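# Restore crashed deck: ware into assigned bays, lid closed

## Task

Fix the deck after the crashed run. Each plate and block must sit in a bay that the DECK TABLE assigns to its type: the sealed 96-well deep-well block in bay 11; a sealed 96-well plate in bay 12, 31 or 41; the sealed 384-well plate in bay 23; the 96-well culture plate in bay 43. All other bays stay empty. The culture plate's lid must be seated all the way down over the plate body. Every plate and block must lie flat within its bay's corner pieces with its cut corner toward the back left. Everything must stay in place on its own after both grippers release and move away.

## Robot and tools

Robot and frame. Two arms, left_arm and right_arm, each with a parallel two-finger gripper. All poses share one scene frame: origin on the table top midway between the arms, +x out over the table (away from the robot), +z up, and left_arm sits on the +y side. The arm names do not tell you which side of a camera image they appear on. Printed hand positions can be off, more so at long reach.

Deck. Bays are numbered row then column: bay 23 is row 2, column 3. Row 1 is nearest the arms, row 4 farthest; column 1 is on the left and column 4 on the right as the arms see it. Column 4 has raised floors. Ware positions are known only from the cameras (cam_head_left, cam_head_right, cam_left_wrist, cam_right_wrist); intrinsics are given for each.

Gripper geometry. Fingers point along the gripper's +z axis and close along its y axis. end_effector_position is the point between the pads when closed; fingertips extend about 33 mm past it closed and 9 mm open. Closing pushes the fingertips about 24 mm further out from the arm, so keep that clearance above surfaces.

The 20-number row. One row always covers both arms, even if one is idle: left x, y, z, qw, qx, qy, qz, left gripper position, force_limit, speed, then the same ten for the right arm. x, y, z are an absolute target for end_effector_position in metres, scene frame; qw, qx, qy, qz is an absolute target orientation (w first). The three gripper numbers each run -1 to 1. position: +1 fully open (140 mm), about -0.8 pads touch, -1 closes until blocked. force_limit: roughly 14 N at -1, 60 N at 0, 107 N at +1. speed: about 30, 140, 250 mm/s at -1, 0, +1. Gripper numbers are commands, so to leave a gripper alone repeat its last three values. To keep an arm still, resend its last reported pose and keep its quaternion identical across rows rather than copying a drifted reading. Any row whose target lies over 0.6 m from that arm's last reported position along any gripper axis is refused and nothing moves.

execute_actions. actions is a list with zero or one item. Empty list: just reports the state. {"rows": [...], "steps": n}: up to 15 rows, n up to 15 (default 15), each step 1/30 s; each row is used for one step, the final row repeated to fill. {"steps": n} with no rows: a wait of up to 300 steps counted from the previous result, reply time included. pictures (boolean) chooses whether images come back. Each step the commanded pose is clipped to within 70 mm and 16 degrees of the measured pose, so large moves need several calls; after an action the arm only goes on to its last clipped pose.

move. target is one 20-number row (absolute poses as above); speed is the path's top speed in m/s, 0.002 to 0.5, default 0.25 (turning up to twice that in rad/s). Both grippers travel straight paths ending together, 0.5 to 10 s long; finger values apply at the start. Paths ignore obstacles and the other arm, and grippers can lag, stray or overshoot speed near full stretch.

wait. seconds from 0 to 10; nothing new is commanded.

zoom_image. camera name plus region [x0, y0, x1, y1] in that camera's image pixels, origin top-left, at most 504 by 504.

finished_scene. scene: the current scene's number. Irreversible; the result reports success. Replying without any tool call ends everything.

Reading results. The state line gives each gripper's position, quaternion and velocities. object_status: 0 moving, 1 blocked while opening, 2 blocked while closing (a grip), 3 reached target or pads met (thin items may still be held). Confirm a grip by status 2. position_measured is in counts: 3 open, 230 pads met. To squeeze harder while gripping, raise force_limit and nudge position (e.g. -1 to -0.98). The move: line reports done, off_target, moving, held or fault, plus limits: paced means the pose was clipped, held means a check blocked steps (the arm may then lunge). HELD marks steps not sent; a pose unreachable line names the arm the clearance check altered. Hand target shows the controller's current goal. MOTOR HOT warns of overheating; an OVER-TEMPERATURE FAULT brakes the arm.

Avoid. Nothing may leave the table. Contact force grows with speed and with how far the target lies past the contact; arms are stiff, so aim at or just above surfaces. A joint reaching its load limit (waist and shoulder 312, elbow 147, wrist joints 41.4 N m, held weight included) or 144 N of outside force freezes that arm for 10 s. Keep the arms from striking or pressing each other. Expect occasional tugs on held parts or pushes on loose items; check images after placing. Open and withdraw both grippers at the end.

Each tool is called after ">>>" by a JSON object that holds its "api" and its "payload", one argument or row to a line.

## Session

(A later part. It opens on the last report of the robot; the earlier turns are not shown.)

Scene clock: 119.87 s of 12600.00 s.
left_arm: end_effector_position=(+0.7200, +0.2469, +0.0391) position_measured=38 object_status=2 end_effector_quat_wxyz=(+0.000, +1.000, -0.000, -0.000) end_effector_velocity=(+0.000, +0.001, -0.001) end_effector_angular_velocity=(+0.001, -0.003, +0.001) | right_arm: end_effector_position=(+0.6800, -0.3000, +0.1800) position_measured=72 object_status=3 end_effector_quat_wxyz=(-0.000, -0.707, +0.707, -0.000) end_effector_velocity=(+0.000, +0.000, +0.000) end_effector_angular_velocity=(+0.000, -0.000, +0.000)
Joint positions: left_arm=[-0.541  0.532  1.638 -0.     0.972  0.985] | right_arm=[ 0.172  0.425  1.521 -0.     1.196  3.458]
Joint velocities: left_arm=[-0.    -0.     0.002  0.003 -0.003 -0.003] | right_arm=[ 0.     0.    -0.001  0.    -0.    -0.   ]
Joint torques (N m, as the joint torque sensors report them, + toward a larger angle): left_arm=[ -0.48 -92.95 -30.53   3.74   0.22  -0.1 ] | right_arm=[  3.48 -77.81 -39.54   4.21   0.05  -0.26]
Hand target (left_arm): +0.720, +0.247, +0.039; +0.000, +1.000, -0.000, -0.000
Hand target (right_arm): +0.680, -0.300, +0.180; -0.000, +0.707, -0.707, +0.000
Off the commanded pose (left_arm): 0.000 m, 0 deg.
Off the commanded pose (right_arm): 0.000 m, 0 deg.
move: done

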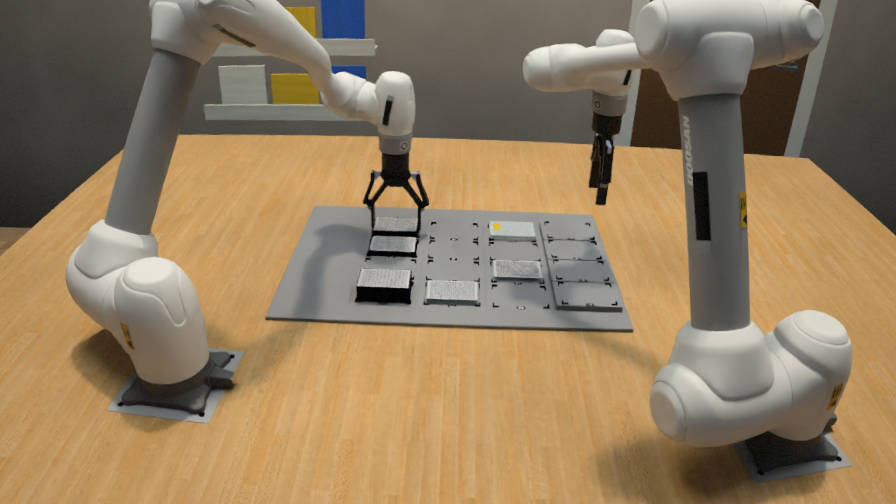

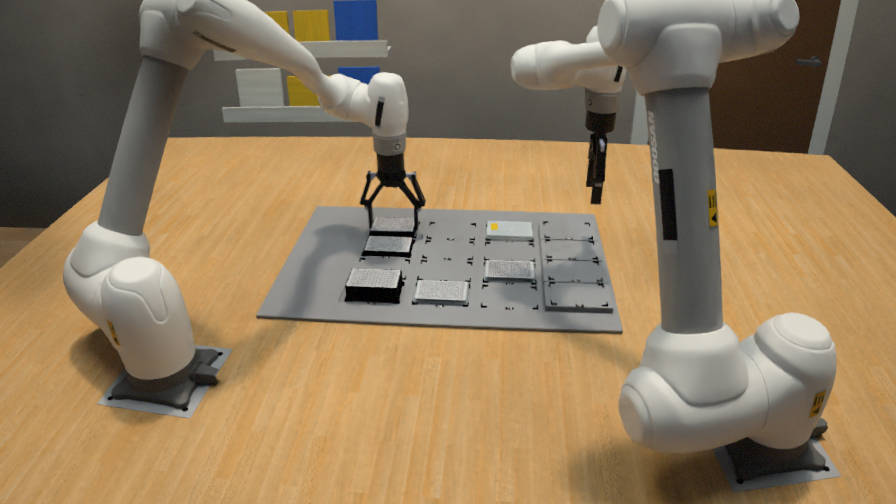

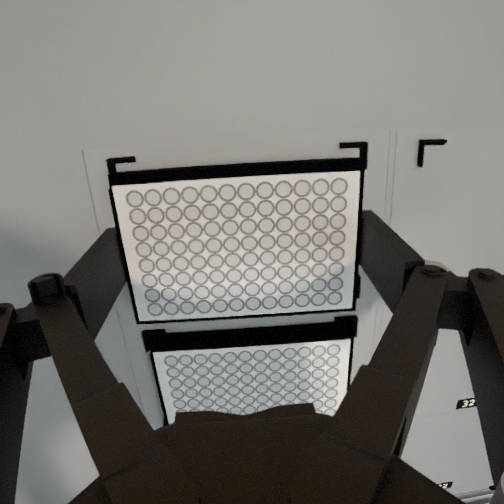

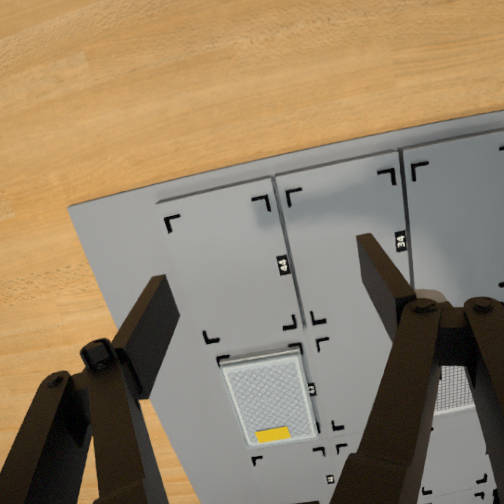

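>>> {"api": "move", "payload": {
  "target": [0.7222,0.2462,0.035,0,1,0.002,0,-1,-0.3,-0.7,0.68,-0.3,0.18,0,0.7071,-0.7071,0,0.45,-0.6,-0.7],
  "speed": 0.015
}}

>>> {"api": "move", "payload": {
  "target": [0.7222,0.2462,0.0315,0,1,0.002,0,-1,-0.3,-0.7,0.68,-0.3,0.18,0,0.7071,-0.7071,0,0.45,-0.6,-0.7],
  "speed": 0.01
}}

>>> {"api": "zoom_image", "payload": {
  "camera": "cam_left_wrist",
  "region": [80,120,400,350]
}}

Scene clock: 127.03 s of 12600.00 s.
left_arm: end_effector_position=(+0.7222, +0.2462, +0.0351) position_measured=38 object_status=2 end_effector_quat_wxyz=(-0.000, +1.000, +0.002, +0.000) end_effector_velocity=(+0.000, -0.001, -0.000) end_effector_angular_velocity=(-0.001, -0.002, -0.001) | right_arm: end_effector_position=(+0.6800, -0.3000, +0.1800) position_measured=72 object_status=3 end_effector_quat_wxyz=(-0.000, -0.707, +0.707, -0.000) end_effector_velocity=(+0.000, -0.001, -0.001) end_effector_angular_velocity=(-0.001, +0.001, -0.001)
Joint positions: left_arm=[-0.54   0.539  1.636  0.     0.967  0.981] | right_arm=[ 0.172  0.425  1.521 -0.     1.196  3.458]
Joint velocities: left_arm=[-0.001  0.    -0.     0.001 -0.002  0.   ] | right_arm=[-0.002  0.     0.001 -0.    -0.     0.   ]
Joint torques (N m, as the joint torque sensors report them, + toward a larger angle): left_arm=[ -1.27 -86.53 -23.71   3.12   2.39  -0.7 ] | right_arm=[  0.1  -79.58 -40.56   4.39  -0.36  -0.13]
Hand target (left_arm): +0.722, +0.246, +0.035; +0.000, +1.000, +0.002, -0.000
Hand target (right_arm): +0.680, -0.300, +0.180; -0.000, +0.707, -0.707, +0.000
Off the commanded pose (left_arm): 0.000 m, 0 deg.
Off the commanded pose (right_arm): 0.000 m, 0 deg.
After step 90, 3.47 s passed at rest.
move: done

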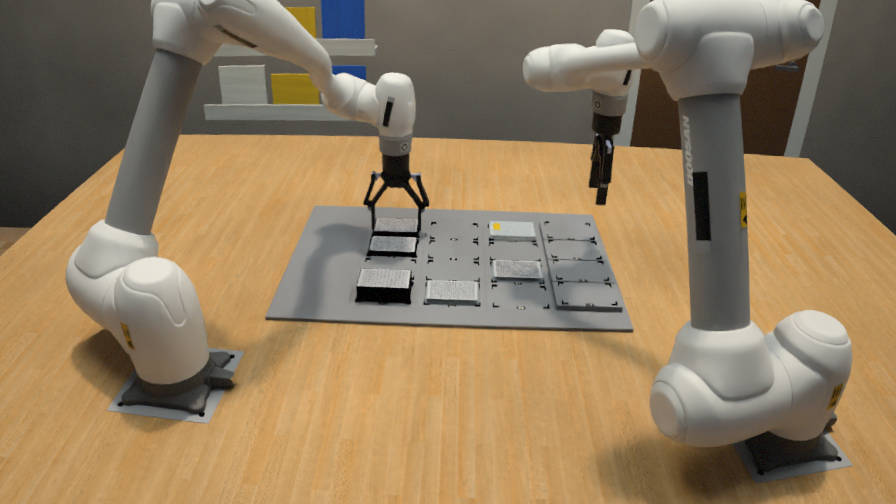

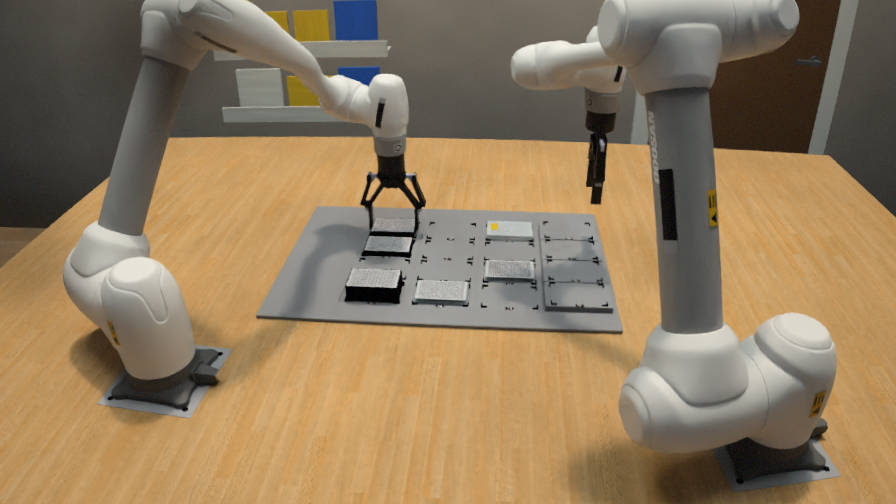

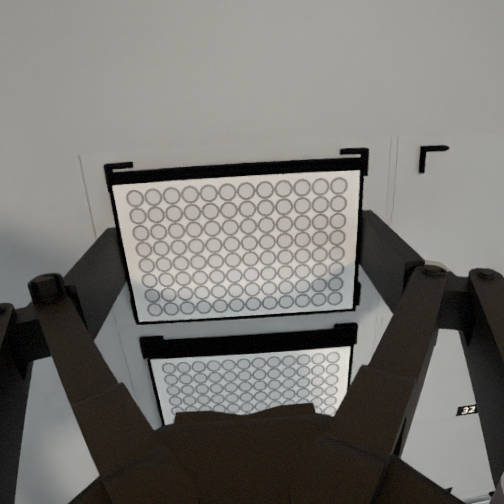

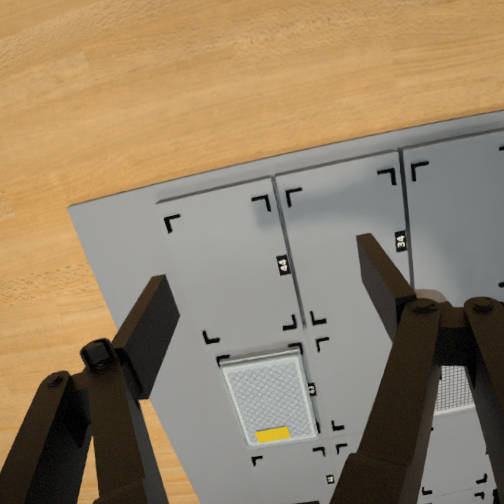

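Scene clock: 127.73 s of 12600.00 s.
left_arm: end_effector_position=(+0.7223, +0.2462, +0.0317) position_measured=38 object_status=2 end_effector_quat_wxyz=(+0.000, +1.000, +0.002, +0.000) end_effector_velocity=(-0.001, +0.000, -0.003) end_effector_angular_velocity=(+0.000, +0.001, -0.001) | right_arm: end_effector_position=(+0.6800, -0.3000, +0.1800) position_measured=72 object_status=3 end_effector_quat_wxyz=(-0.000, -0.707, +0.707, -0.000) end_effector_velocity=(-0.000, -0.000, -0.001) end_effector_angular_velocity=(-0.000, +0.001, -0.001)
Joint positions: left_arm=[-0.54   0.542  1.638  0.     0.962  0.981] | right_arm=[ 0.172  0.425  1.521 -0.     1.196  3.458]
Joint velocities: left_arm=[ 0.     0.002  0.002 -0.    -0.003  0.001] | right_arm=[-0.001  0.     0.001  0.     0.    -0.   ]
Joint torques (N m, as the joint torque sensors report them, + toward a larger angle): left_arm=[  1.42 -24.81   7.22   2.38  -0.09  -0.32] | right_arm=[  2.66 -81.51 -39.03   4.54  -0.17  -0.07]
Hand target (left_arm): +0.722, +0.246, +0.031; +0.000, +1.000, +0.002, -0.000
Hand target (right_arm): +0.680, -0.300, +0.180; -0.000, +0.707, -0.707, +0.000
Off the commanded pose (left_arm): 0.000 m, 0 deg.
Off the commanded pose (right_arm): 0.000 m, 0 deg.
move: done

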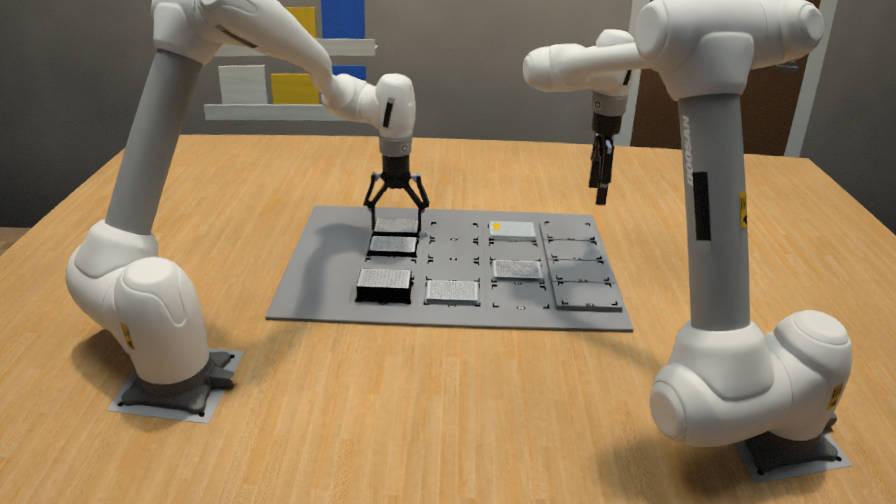

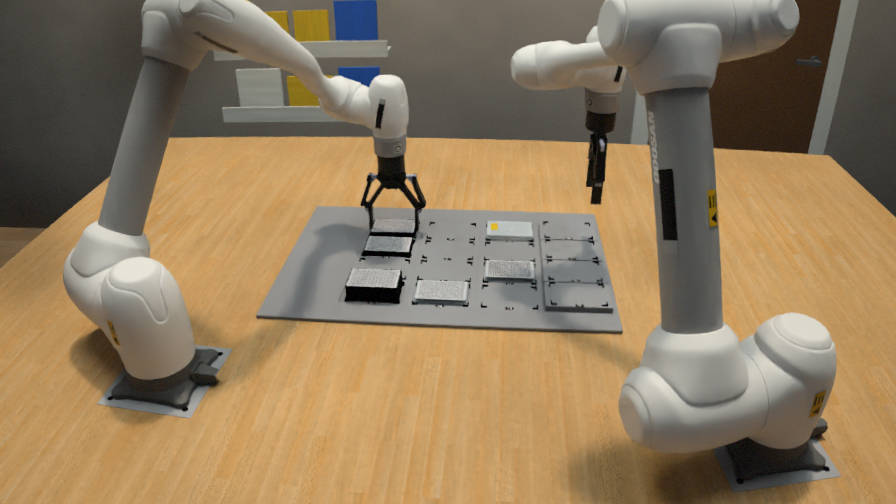

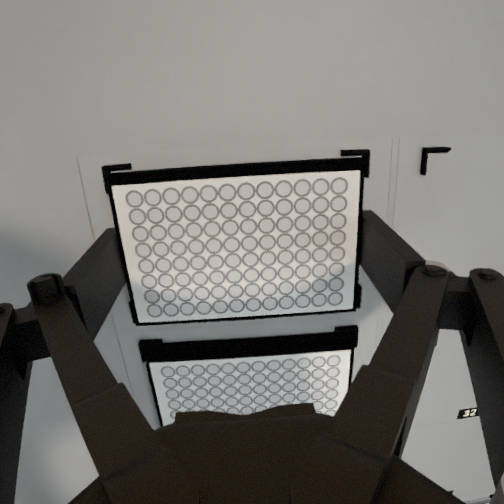

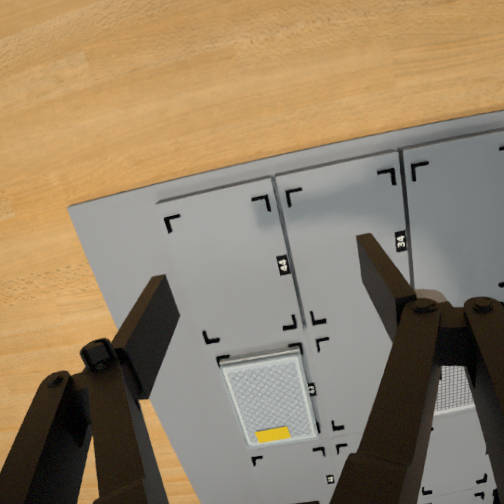

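Region (80, 120, 400, 350) of cam_left_wrist's 504x504 image, scaled by 1.575, with more detail than that image has; it fills the top 362 rows of this view, and the rest is white.

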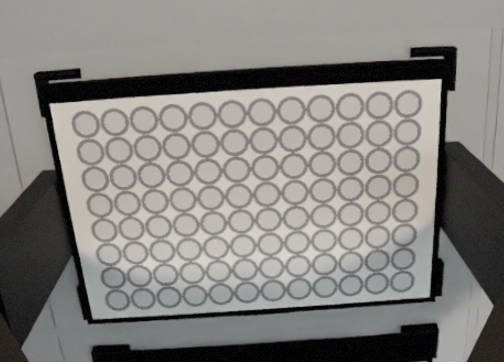

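>>> {"api": "move", "payload": {
  "target": [0.7224,0.246,0.0345,0,1,0.002,0,-1,-0.3,-0.7,0.68,-0.3,0.18,0,0.7071,-0.7071,0,0.45,-0.6,-0.7],
  "speed": 0.01
}}

>>> {"api": "move", "payload": {
  "target": [0.723,0.2455,0.0333,0,1,0.003,0,-1,-0.3,-0.7,0.68,-0.3,0.18,0,0.7071,-0.7071,0,0.45,-0.6,-0.7],
  "speed": 0.01
}}

>>> {"api": "move", "payload": {
  "target": [0.723,0.2455,0.0333,0,1,0.003,0,1,-0.3,-0.5,0.68,-0.3,0.18,0,0.7071,-0.7071,0,0.45,-0.6,-0.7]
}}

>>> {"api": "zoom_image", "payload": {
  "camera": "cam_left_wrist",
  "region": [80,120,400,350]
}}

Scene clock: 134.43 s of 12600.00 s.
left_arm: end_effector_position=(+0.7224, +0.2461, +0.0344) position_measured=38 object_status=2 end_effector_quat_wxyz=(-0.000, +1.000, +0.002, -0.000) end_effector_velocity=(+0.002, -0.001, +0.002) end_effector_angular_velocity=(-0.002, -0.003, -0.000) | right_arm: end_effector_position=(+0.6800, -0.3000, +0.1800) position_measured=72 object_status=3 end_effector_quat_wxyz=(+0.000, -0.707, +0.707, -0.000) end_effector_velocity=(-0.000, -0.001, +0.000) end_effector_angular_velocity=(-0.000, +0.000, -0.001)
Joint positions: left_arm=[-0.54   0.539  1.635 -0.     0.967  0.981] | right_arm=[ 0.172  0.425  1.521 -0.     1.196  3.458]
Joint velocities: left_arm=[ 0.    -0.001 -0.003  0.     0.     0.   ] | right_arm=[-0.001 -0.     0.     0.     0.     0.   ]
Joint torques (N m, as the joint torque sensors report them, + toward a larger angle): left_arm=[ -1.06 -95.08 -24.66   3.37   4.71  -0.52] | right_arm=[  1.1  -79.91 -39.68   4.29  -0.52  -0.73]
Hand target (left_arm): +0.722, +0.246, +0.035; -0.000, +1.000, +0.002, +0.000
Hand target (right_arm): +0.680, -0.300, +0.180; -0.000, +0.707, -0.707, +0.000
Off the commanded pose (left_arm): 0.000 m, 0 deg.
Off the commanded pose (right_arm): 0.000 m, 0 deg.
After step 90, 3.00 s passed at rest.
move: done

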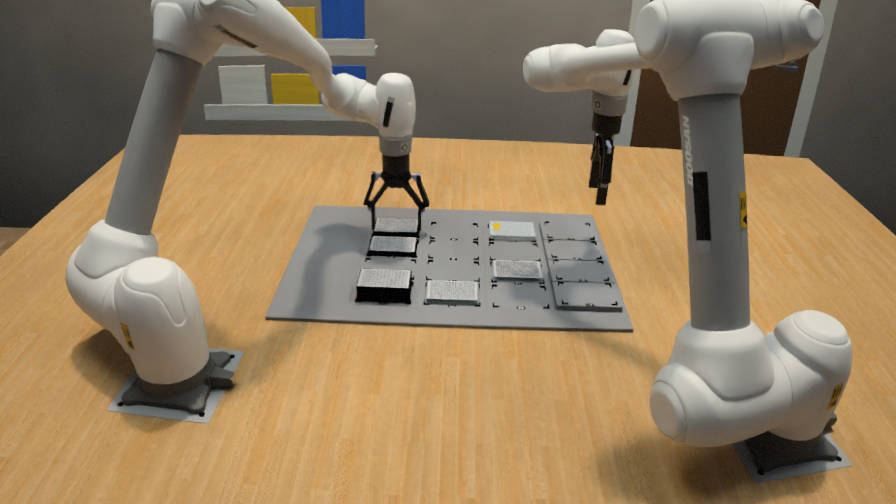

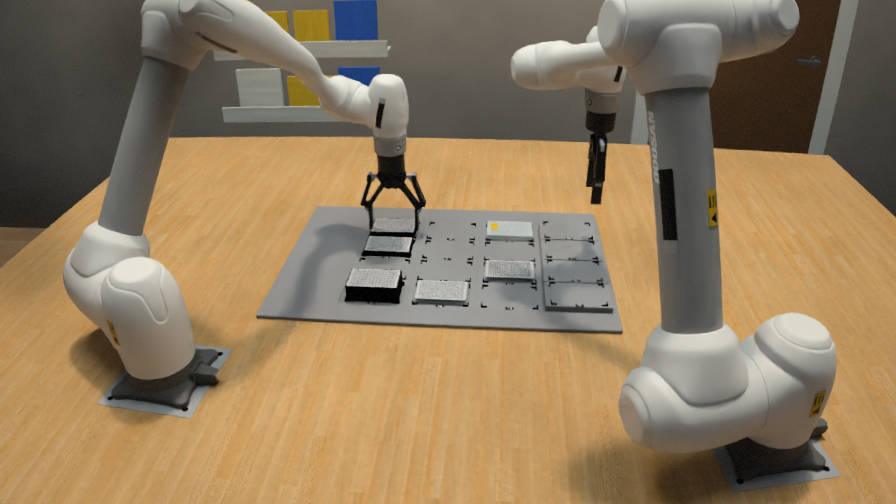

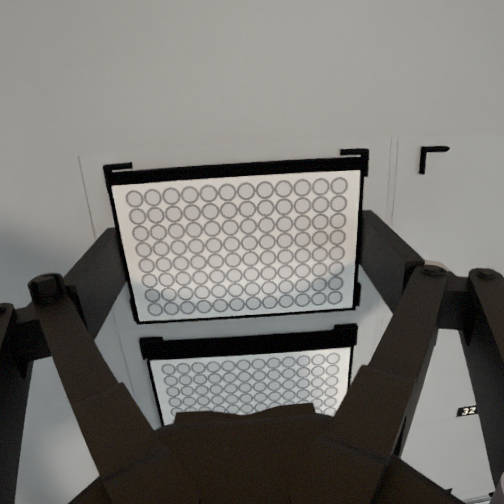

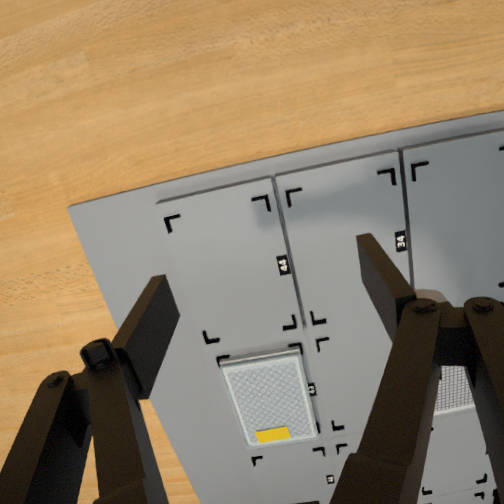

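Scene clock: 135.13 s of 12600.00 s.
left_arm: end_effector_position=(+0.7230, +0.2455, +0.0334) position_measured=38 object_status=2 end_effector_quat_wxyz=(+0.000, +1.000, +0.003, +0.000) end_effector_velocity=(-0.001, +0.000, -0.000) end_effector_angular_velocity=(+0.001, +0.002, +0.000) | right_arm: end_effector_position=(+0.6800, -0.3000, +0.1800) position_measured=72 object_status=3 end_effector_quat_wxyz=(-0.000, -0.707, +0.707, -0.000) end_effector_velocity=(+0.001, +0.001, +0.002) end_effector_angular_velocity=(+0.001, -0.002, -0.000)
Joint positions: left_arm=[-0.54   0.541  1.634 -0.     0.966  0.979] | right_arm=[ 0.172  0.425  1.521 -0.     1.196  3.458]
Joint velocities: left_arm=[-0.     0.     0.001 -0.     0.001 -0.001] | right_arm=[ 0.    -0.001 -0.002  0.001  0.    -0.   ]
Joint torques (N m, as the joint torque sensors report them, + toward a larger angle): left_arm=[ -3.32 -80.97 -24.86   2.23  -0.18  -0.5 ] | right_arm=[  4.35 -80.64 -38.42   4.11   0.28  -0.33]
Hand target (left_arm): +0.723, +0.245, +0.033; +0.000, +1.000, +0.003, -0.000
Hand target (right_arm): +0.680, -0.300, +0.180; -0.000, +0.707, -0.707, +0.000
Off the commanded pose (left_arm): 0.000 m, 0 deg.
Off the commanded pose (right_arm): 0.000 m, 0 deg.
move: done

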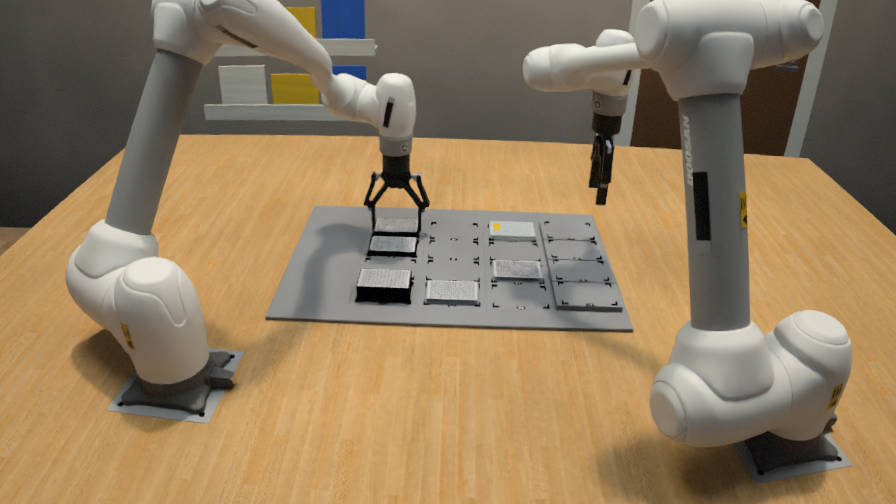

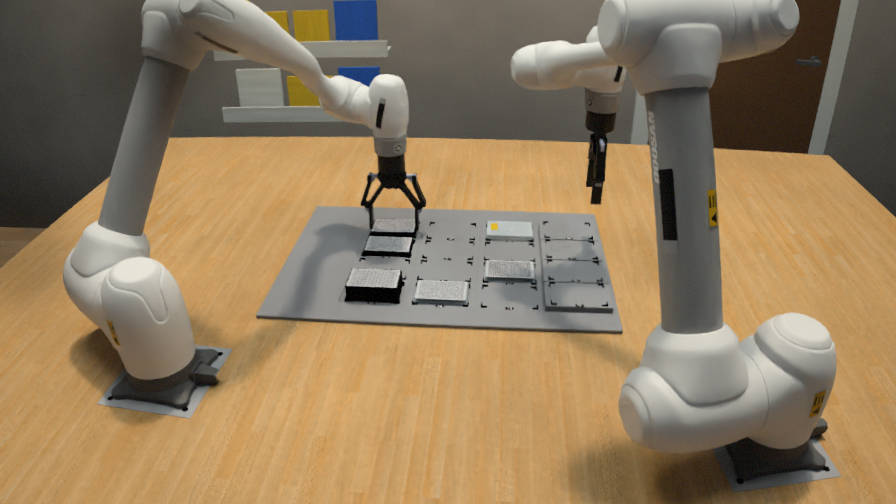

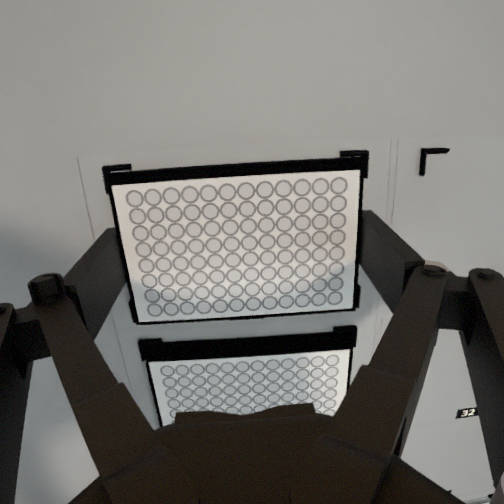

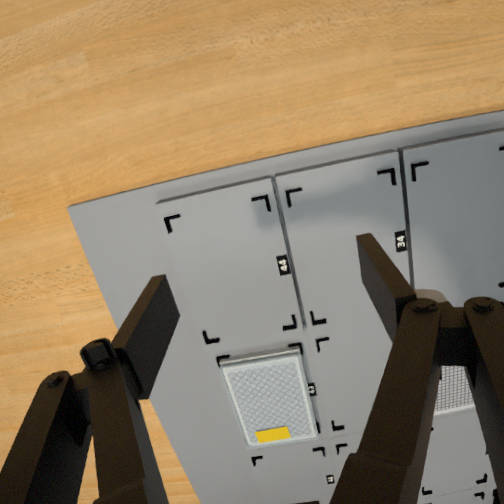

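Scene clock: 135.83 s of 12600.00 s.
left_arm: end_effector_position=(+0.7230, +0.2454, +0.0333) position_measured=3 object_status=3 end_effector_quat_wxyz=(+0.000, +1.000, +0.003, -0.000) end_effector_velocity=(+0.000, +0.000, +0.000) end_effector_angular_velocity=(-0.001, -0.000, +0.000) | right_arm: end_effector_position=(+0.6800, -0.3000, +0.1800) position_measured=72 object_status=3 end_effector_quat_wxyz=(-0.000, -0.707, +0.707, -0.000) end_effector_velocity=(+0.000, +0.000, +0.001) end_effector_angular_velocity=(+0.001, -0.002, +0.000)
Joint positions: left_arm=[-0.54   0.542  1.634 -0.     0.966  0.979] | right_arm=[ 0.172  0.425  1.521 -0.     1.196  3.458]
Joint velocities: left_arm=[ 0.    -0.     0.    -0.001 -0.     0.   ] | right_arm=[ 0.001 -0.001 -0.001  0.     0.     0.   ]
Joint torques (N m, as the joint torque sensors report them, + toward a larger angle): left_arm=[ -1.11 -92.7  -30.91   3.73   0.36  -0.26] | right_arm=[  1.68 -81.04 -41.14   4.86  -0.52   0.  ]
Hand target (left_arm): +0.723, +0.245, +0.033; +0.000, +1.000, +0.003, -0.000
Hand target (right_arm): +0.680, -0.300, +0.180; -0.000, +0.707, -0.707, +0.000
Off the commanded pose (left_arm): 0.000 m, 0 deg.
Off the commanded pose (right_arm): 0.000 m, 0 deg.
move: done

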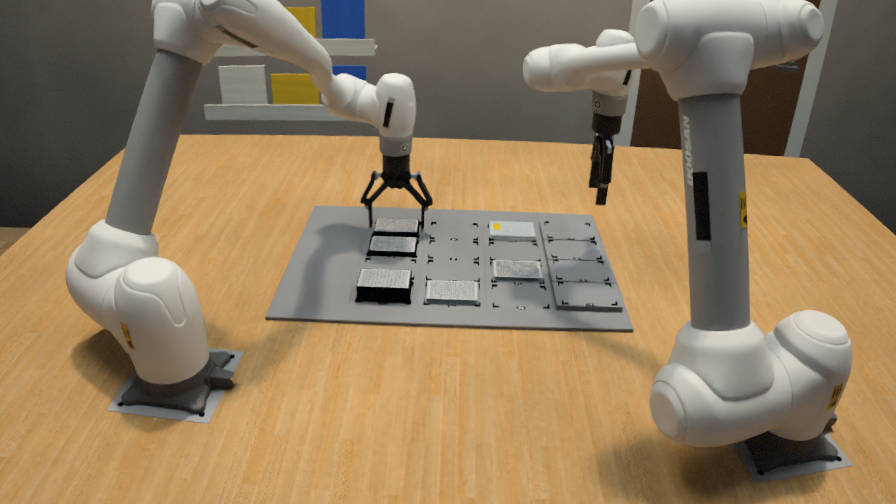

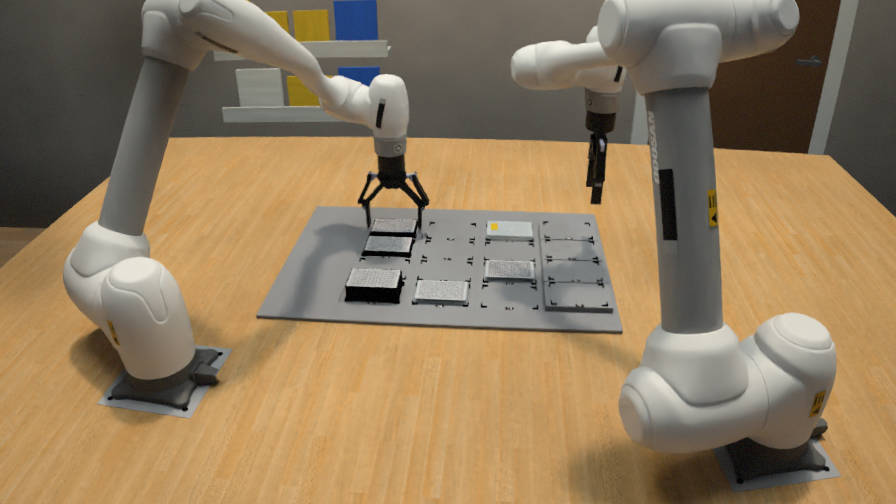

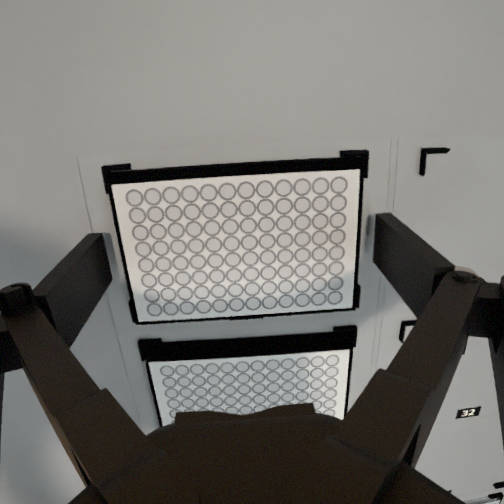

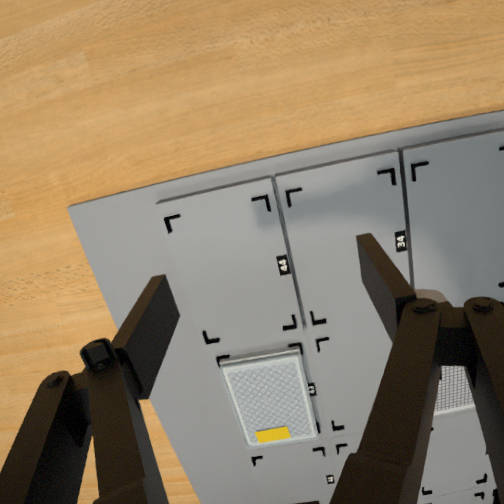

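Region (80, 120, 400, 350) of cam_left_wrist's 504x504 image, scaled by 1.575, with more detail than that image has; it fills the top 362 rows of this view, and the rest is white.

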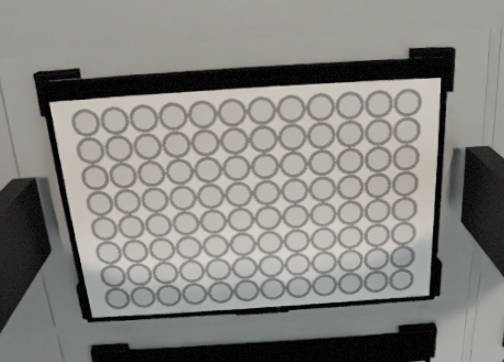

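>>> {"api": "move", "payload": {
  "target": [0.62,0.2455,0.13,0,1,0,0,1,-0.3,-0.5,0.68,-0.3,0.18,0,0.7071,-0.7071,0,0.45,-0.6,-0.7]
}}

>>> {"api": "zoom_image", "payload": {
  "camera": "cam_left_wrist",
  "region": [100,0,380,280]
}}

Scene clock: 140.50 s of 12600.00 s.
left_arm: end_effector_position=(+0.6199, +0.2456, +0.1298) position_measured=3 object_status=3 end_effector_quat_wxyz=(+0.000, +1.000, +0.000, -0.000) end_effector_velocity=(-0.001, +0.001, +0.001) end_effector_angular_velocity=(+0.003, +0.001, -0.001) | right_arm: end_effector_position=(+0.6800, -0.3000, +0.1800) position_measured=72 object_status=3 end_effector_quat_wxyz=(-0.000, -0.707, +0.707, -0.000) end_effector_velocity=(-0.000, +0.000, -0.001) end_effector_angular_velocity=(-0.001, +0.001, +0.000)
Joint positions: left_arm=[-0.622  0.339  1.746 -0.     1.057  0.903] | right_arm=[ 0.172  0.425  1.521 -0.     1.196  3.458]
Joint velocities: left_arm=[-0.001 -0.001  0.     0.002  0.003 -0.001] | right_arm=[ 0.     0.001  0.    -0.     0.    -0.   ]
Joint torques (N m, as the joint torque sensors report them, + toward a larger angle): left_arm=[ -1.02 -76.15 -32.63   3.87   0.22  -0.43] | right_arm=[  1.95 -79.26 -39.72   4.19  -0.16  -0.18]
Hand target (left_arm): +0.620, +0.246, +0.130; +0.000, +1.000, +0.000, +0.000
Hand target (right_arm): +0.680, -0.300, +0.180; -0.000, +0.707, -0.707, +0.000
Off the commanded pose (left_arm): 0.000 m, 0 deg.
Off the commanded pose (right_arm): 0.000 m, 0 deg.
After step 90, 0.63 s passed at rest.
move: done

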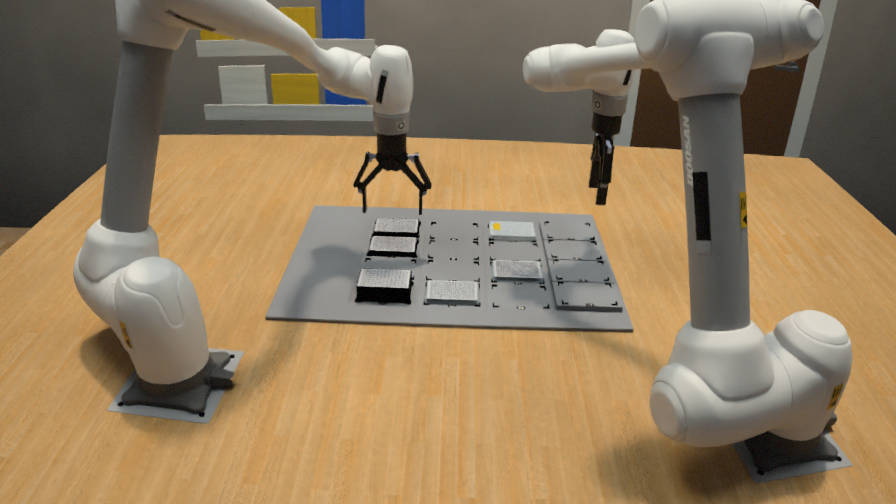

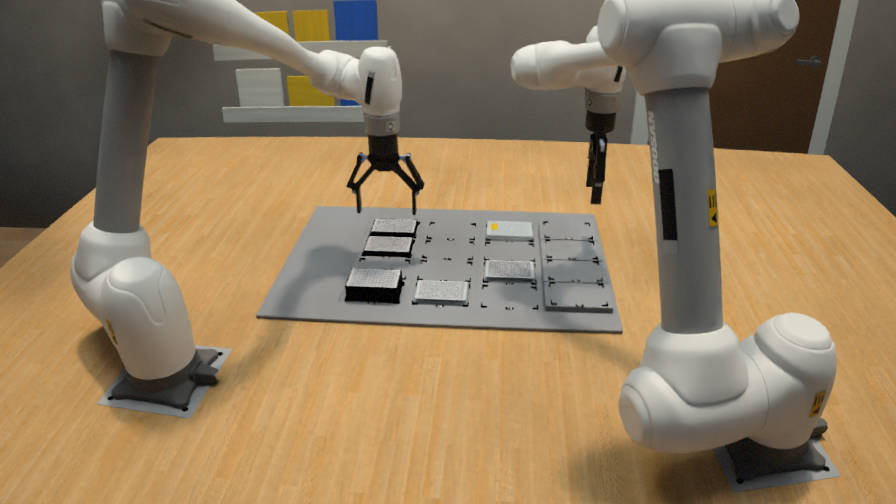

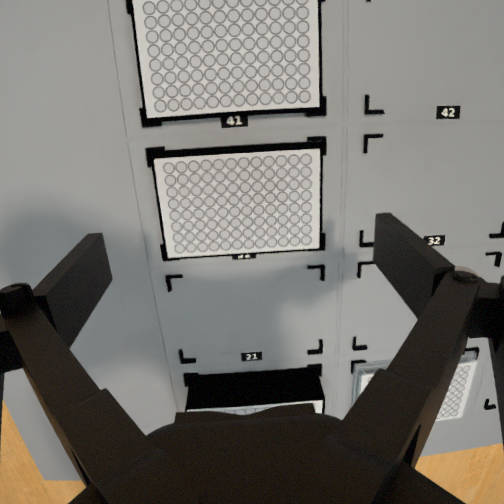

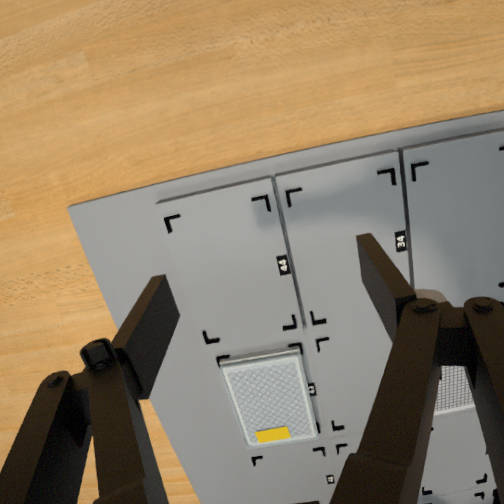

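Region (100, 0, 380, 280) of cam_left_wrist's 504x504 image, scaled by 1.800, with more detail than that image has.

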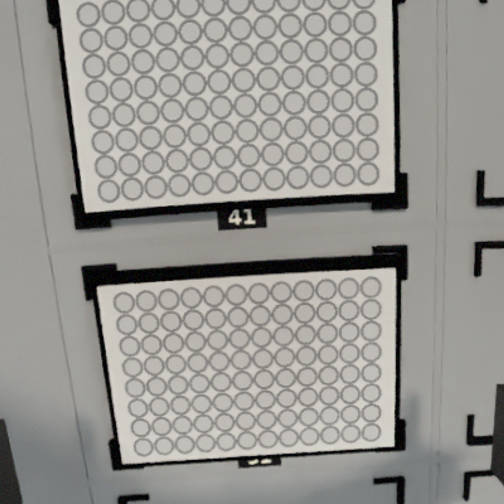

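>>> {"api": "move", "payload": {
  "target": [0.62,0.33,0.16,0,1,0,0,1,-0.3,-0.5,0.51,-0.07,0.13,0,0.7071,-0.7071,0,1,-0.6,0]
}}

Scene clock: 146.77 s of 12600.00 s.
left_arm: end_effector_position=(+0.6200, +0.3301, +0.1599) position_measured=3 object_status=3 end_effector_quat_wxyz=(-0.000, +1.000, -0.000, +0.000) end_effector_velocity=(-0.001, +0.000, -0.001) end_effector_angular_velocity=(+0.001, +0.000, -0.001) | right_arm: end_effector_position=(+0.5097, -0.0702, +0.1301) position_measured=3 object_status=3 end_effector_quat_wxyz=(+0.000, -0.707, +0.707, -0.000) end_effector_velocity=(-0.001, +0.002, -0.000) end_effector_angular_velocity=(-0.001, -0.001, +0.001)
Joint positions: left_arm=[-0.519  0.25   1.806  0.     1.086  1.006] | right_arm=[ 0.546  0.42   1.626 -0.     1.095  3.832]
Joint velocities: left_arm=[-0.    -0.     0.001  0.001 -0.    -0.   ] | right_arm=[ 0.003  0.001 -0.001 -0.001  0.     0.002]
Joint torques (N m, as the joint torque sensors report them, + toward a larger angle): left_arm=[ -1.07 -66.83 -33.17   4.12   0.43  -0.38] | right_arm=[  1.51 -77.93 -38.97   3.84   0.1    0.44]
Hand target (left_arm): +0.620, +0.330, +0.160; -0.000, +1.000, +0.000, +0.000
Hand target (right_arm): +0.510, -0.070, +0.130; -0.000, +0.707, -0.707, +0.000
Off the commanded pose (left_arm): 0.000 m, 0 deg.
Off the commanded pose (right_arm): 0.000 m, 0 deg.
After step 90, 1.67 s passed at rest.
move: done

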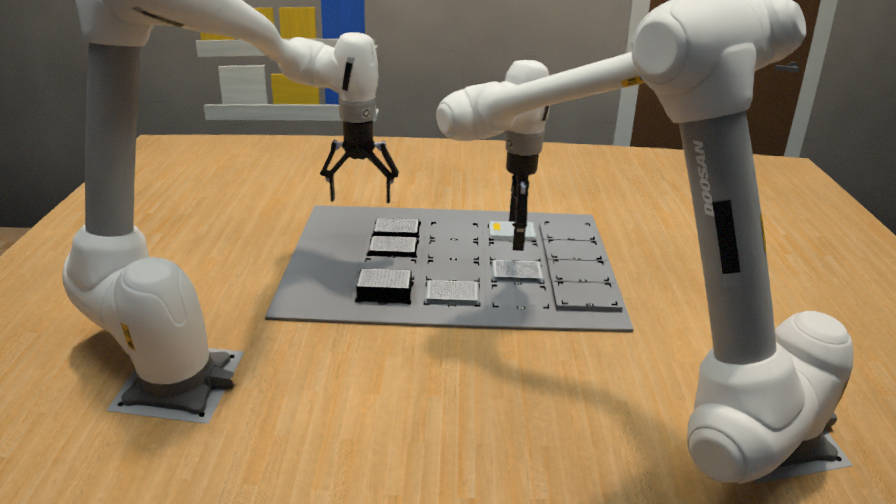

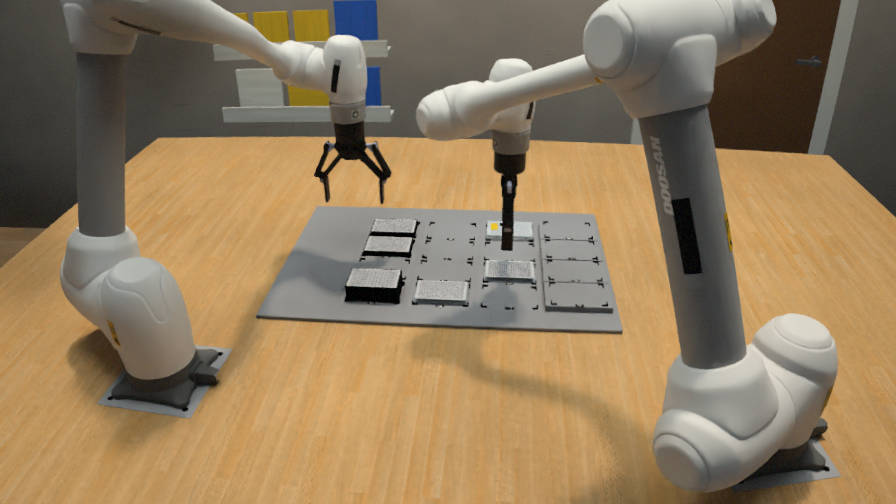

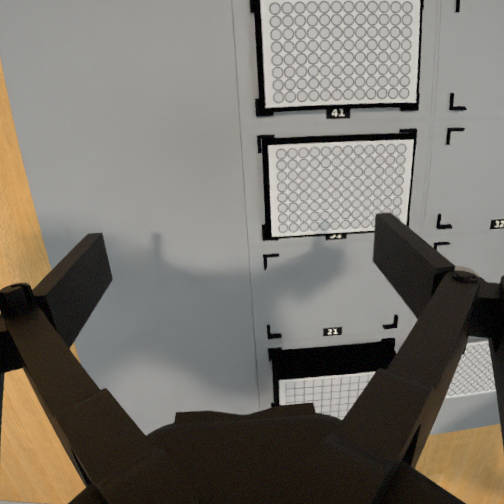

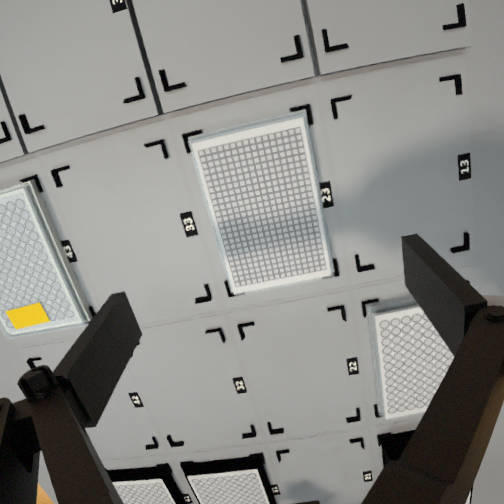

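>>> {"api": "finished_scene", "payload": {
  "scene": 1
}}

The scene is finished: the task was done.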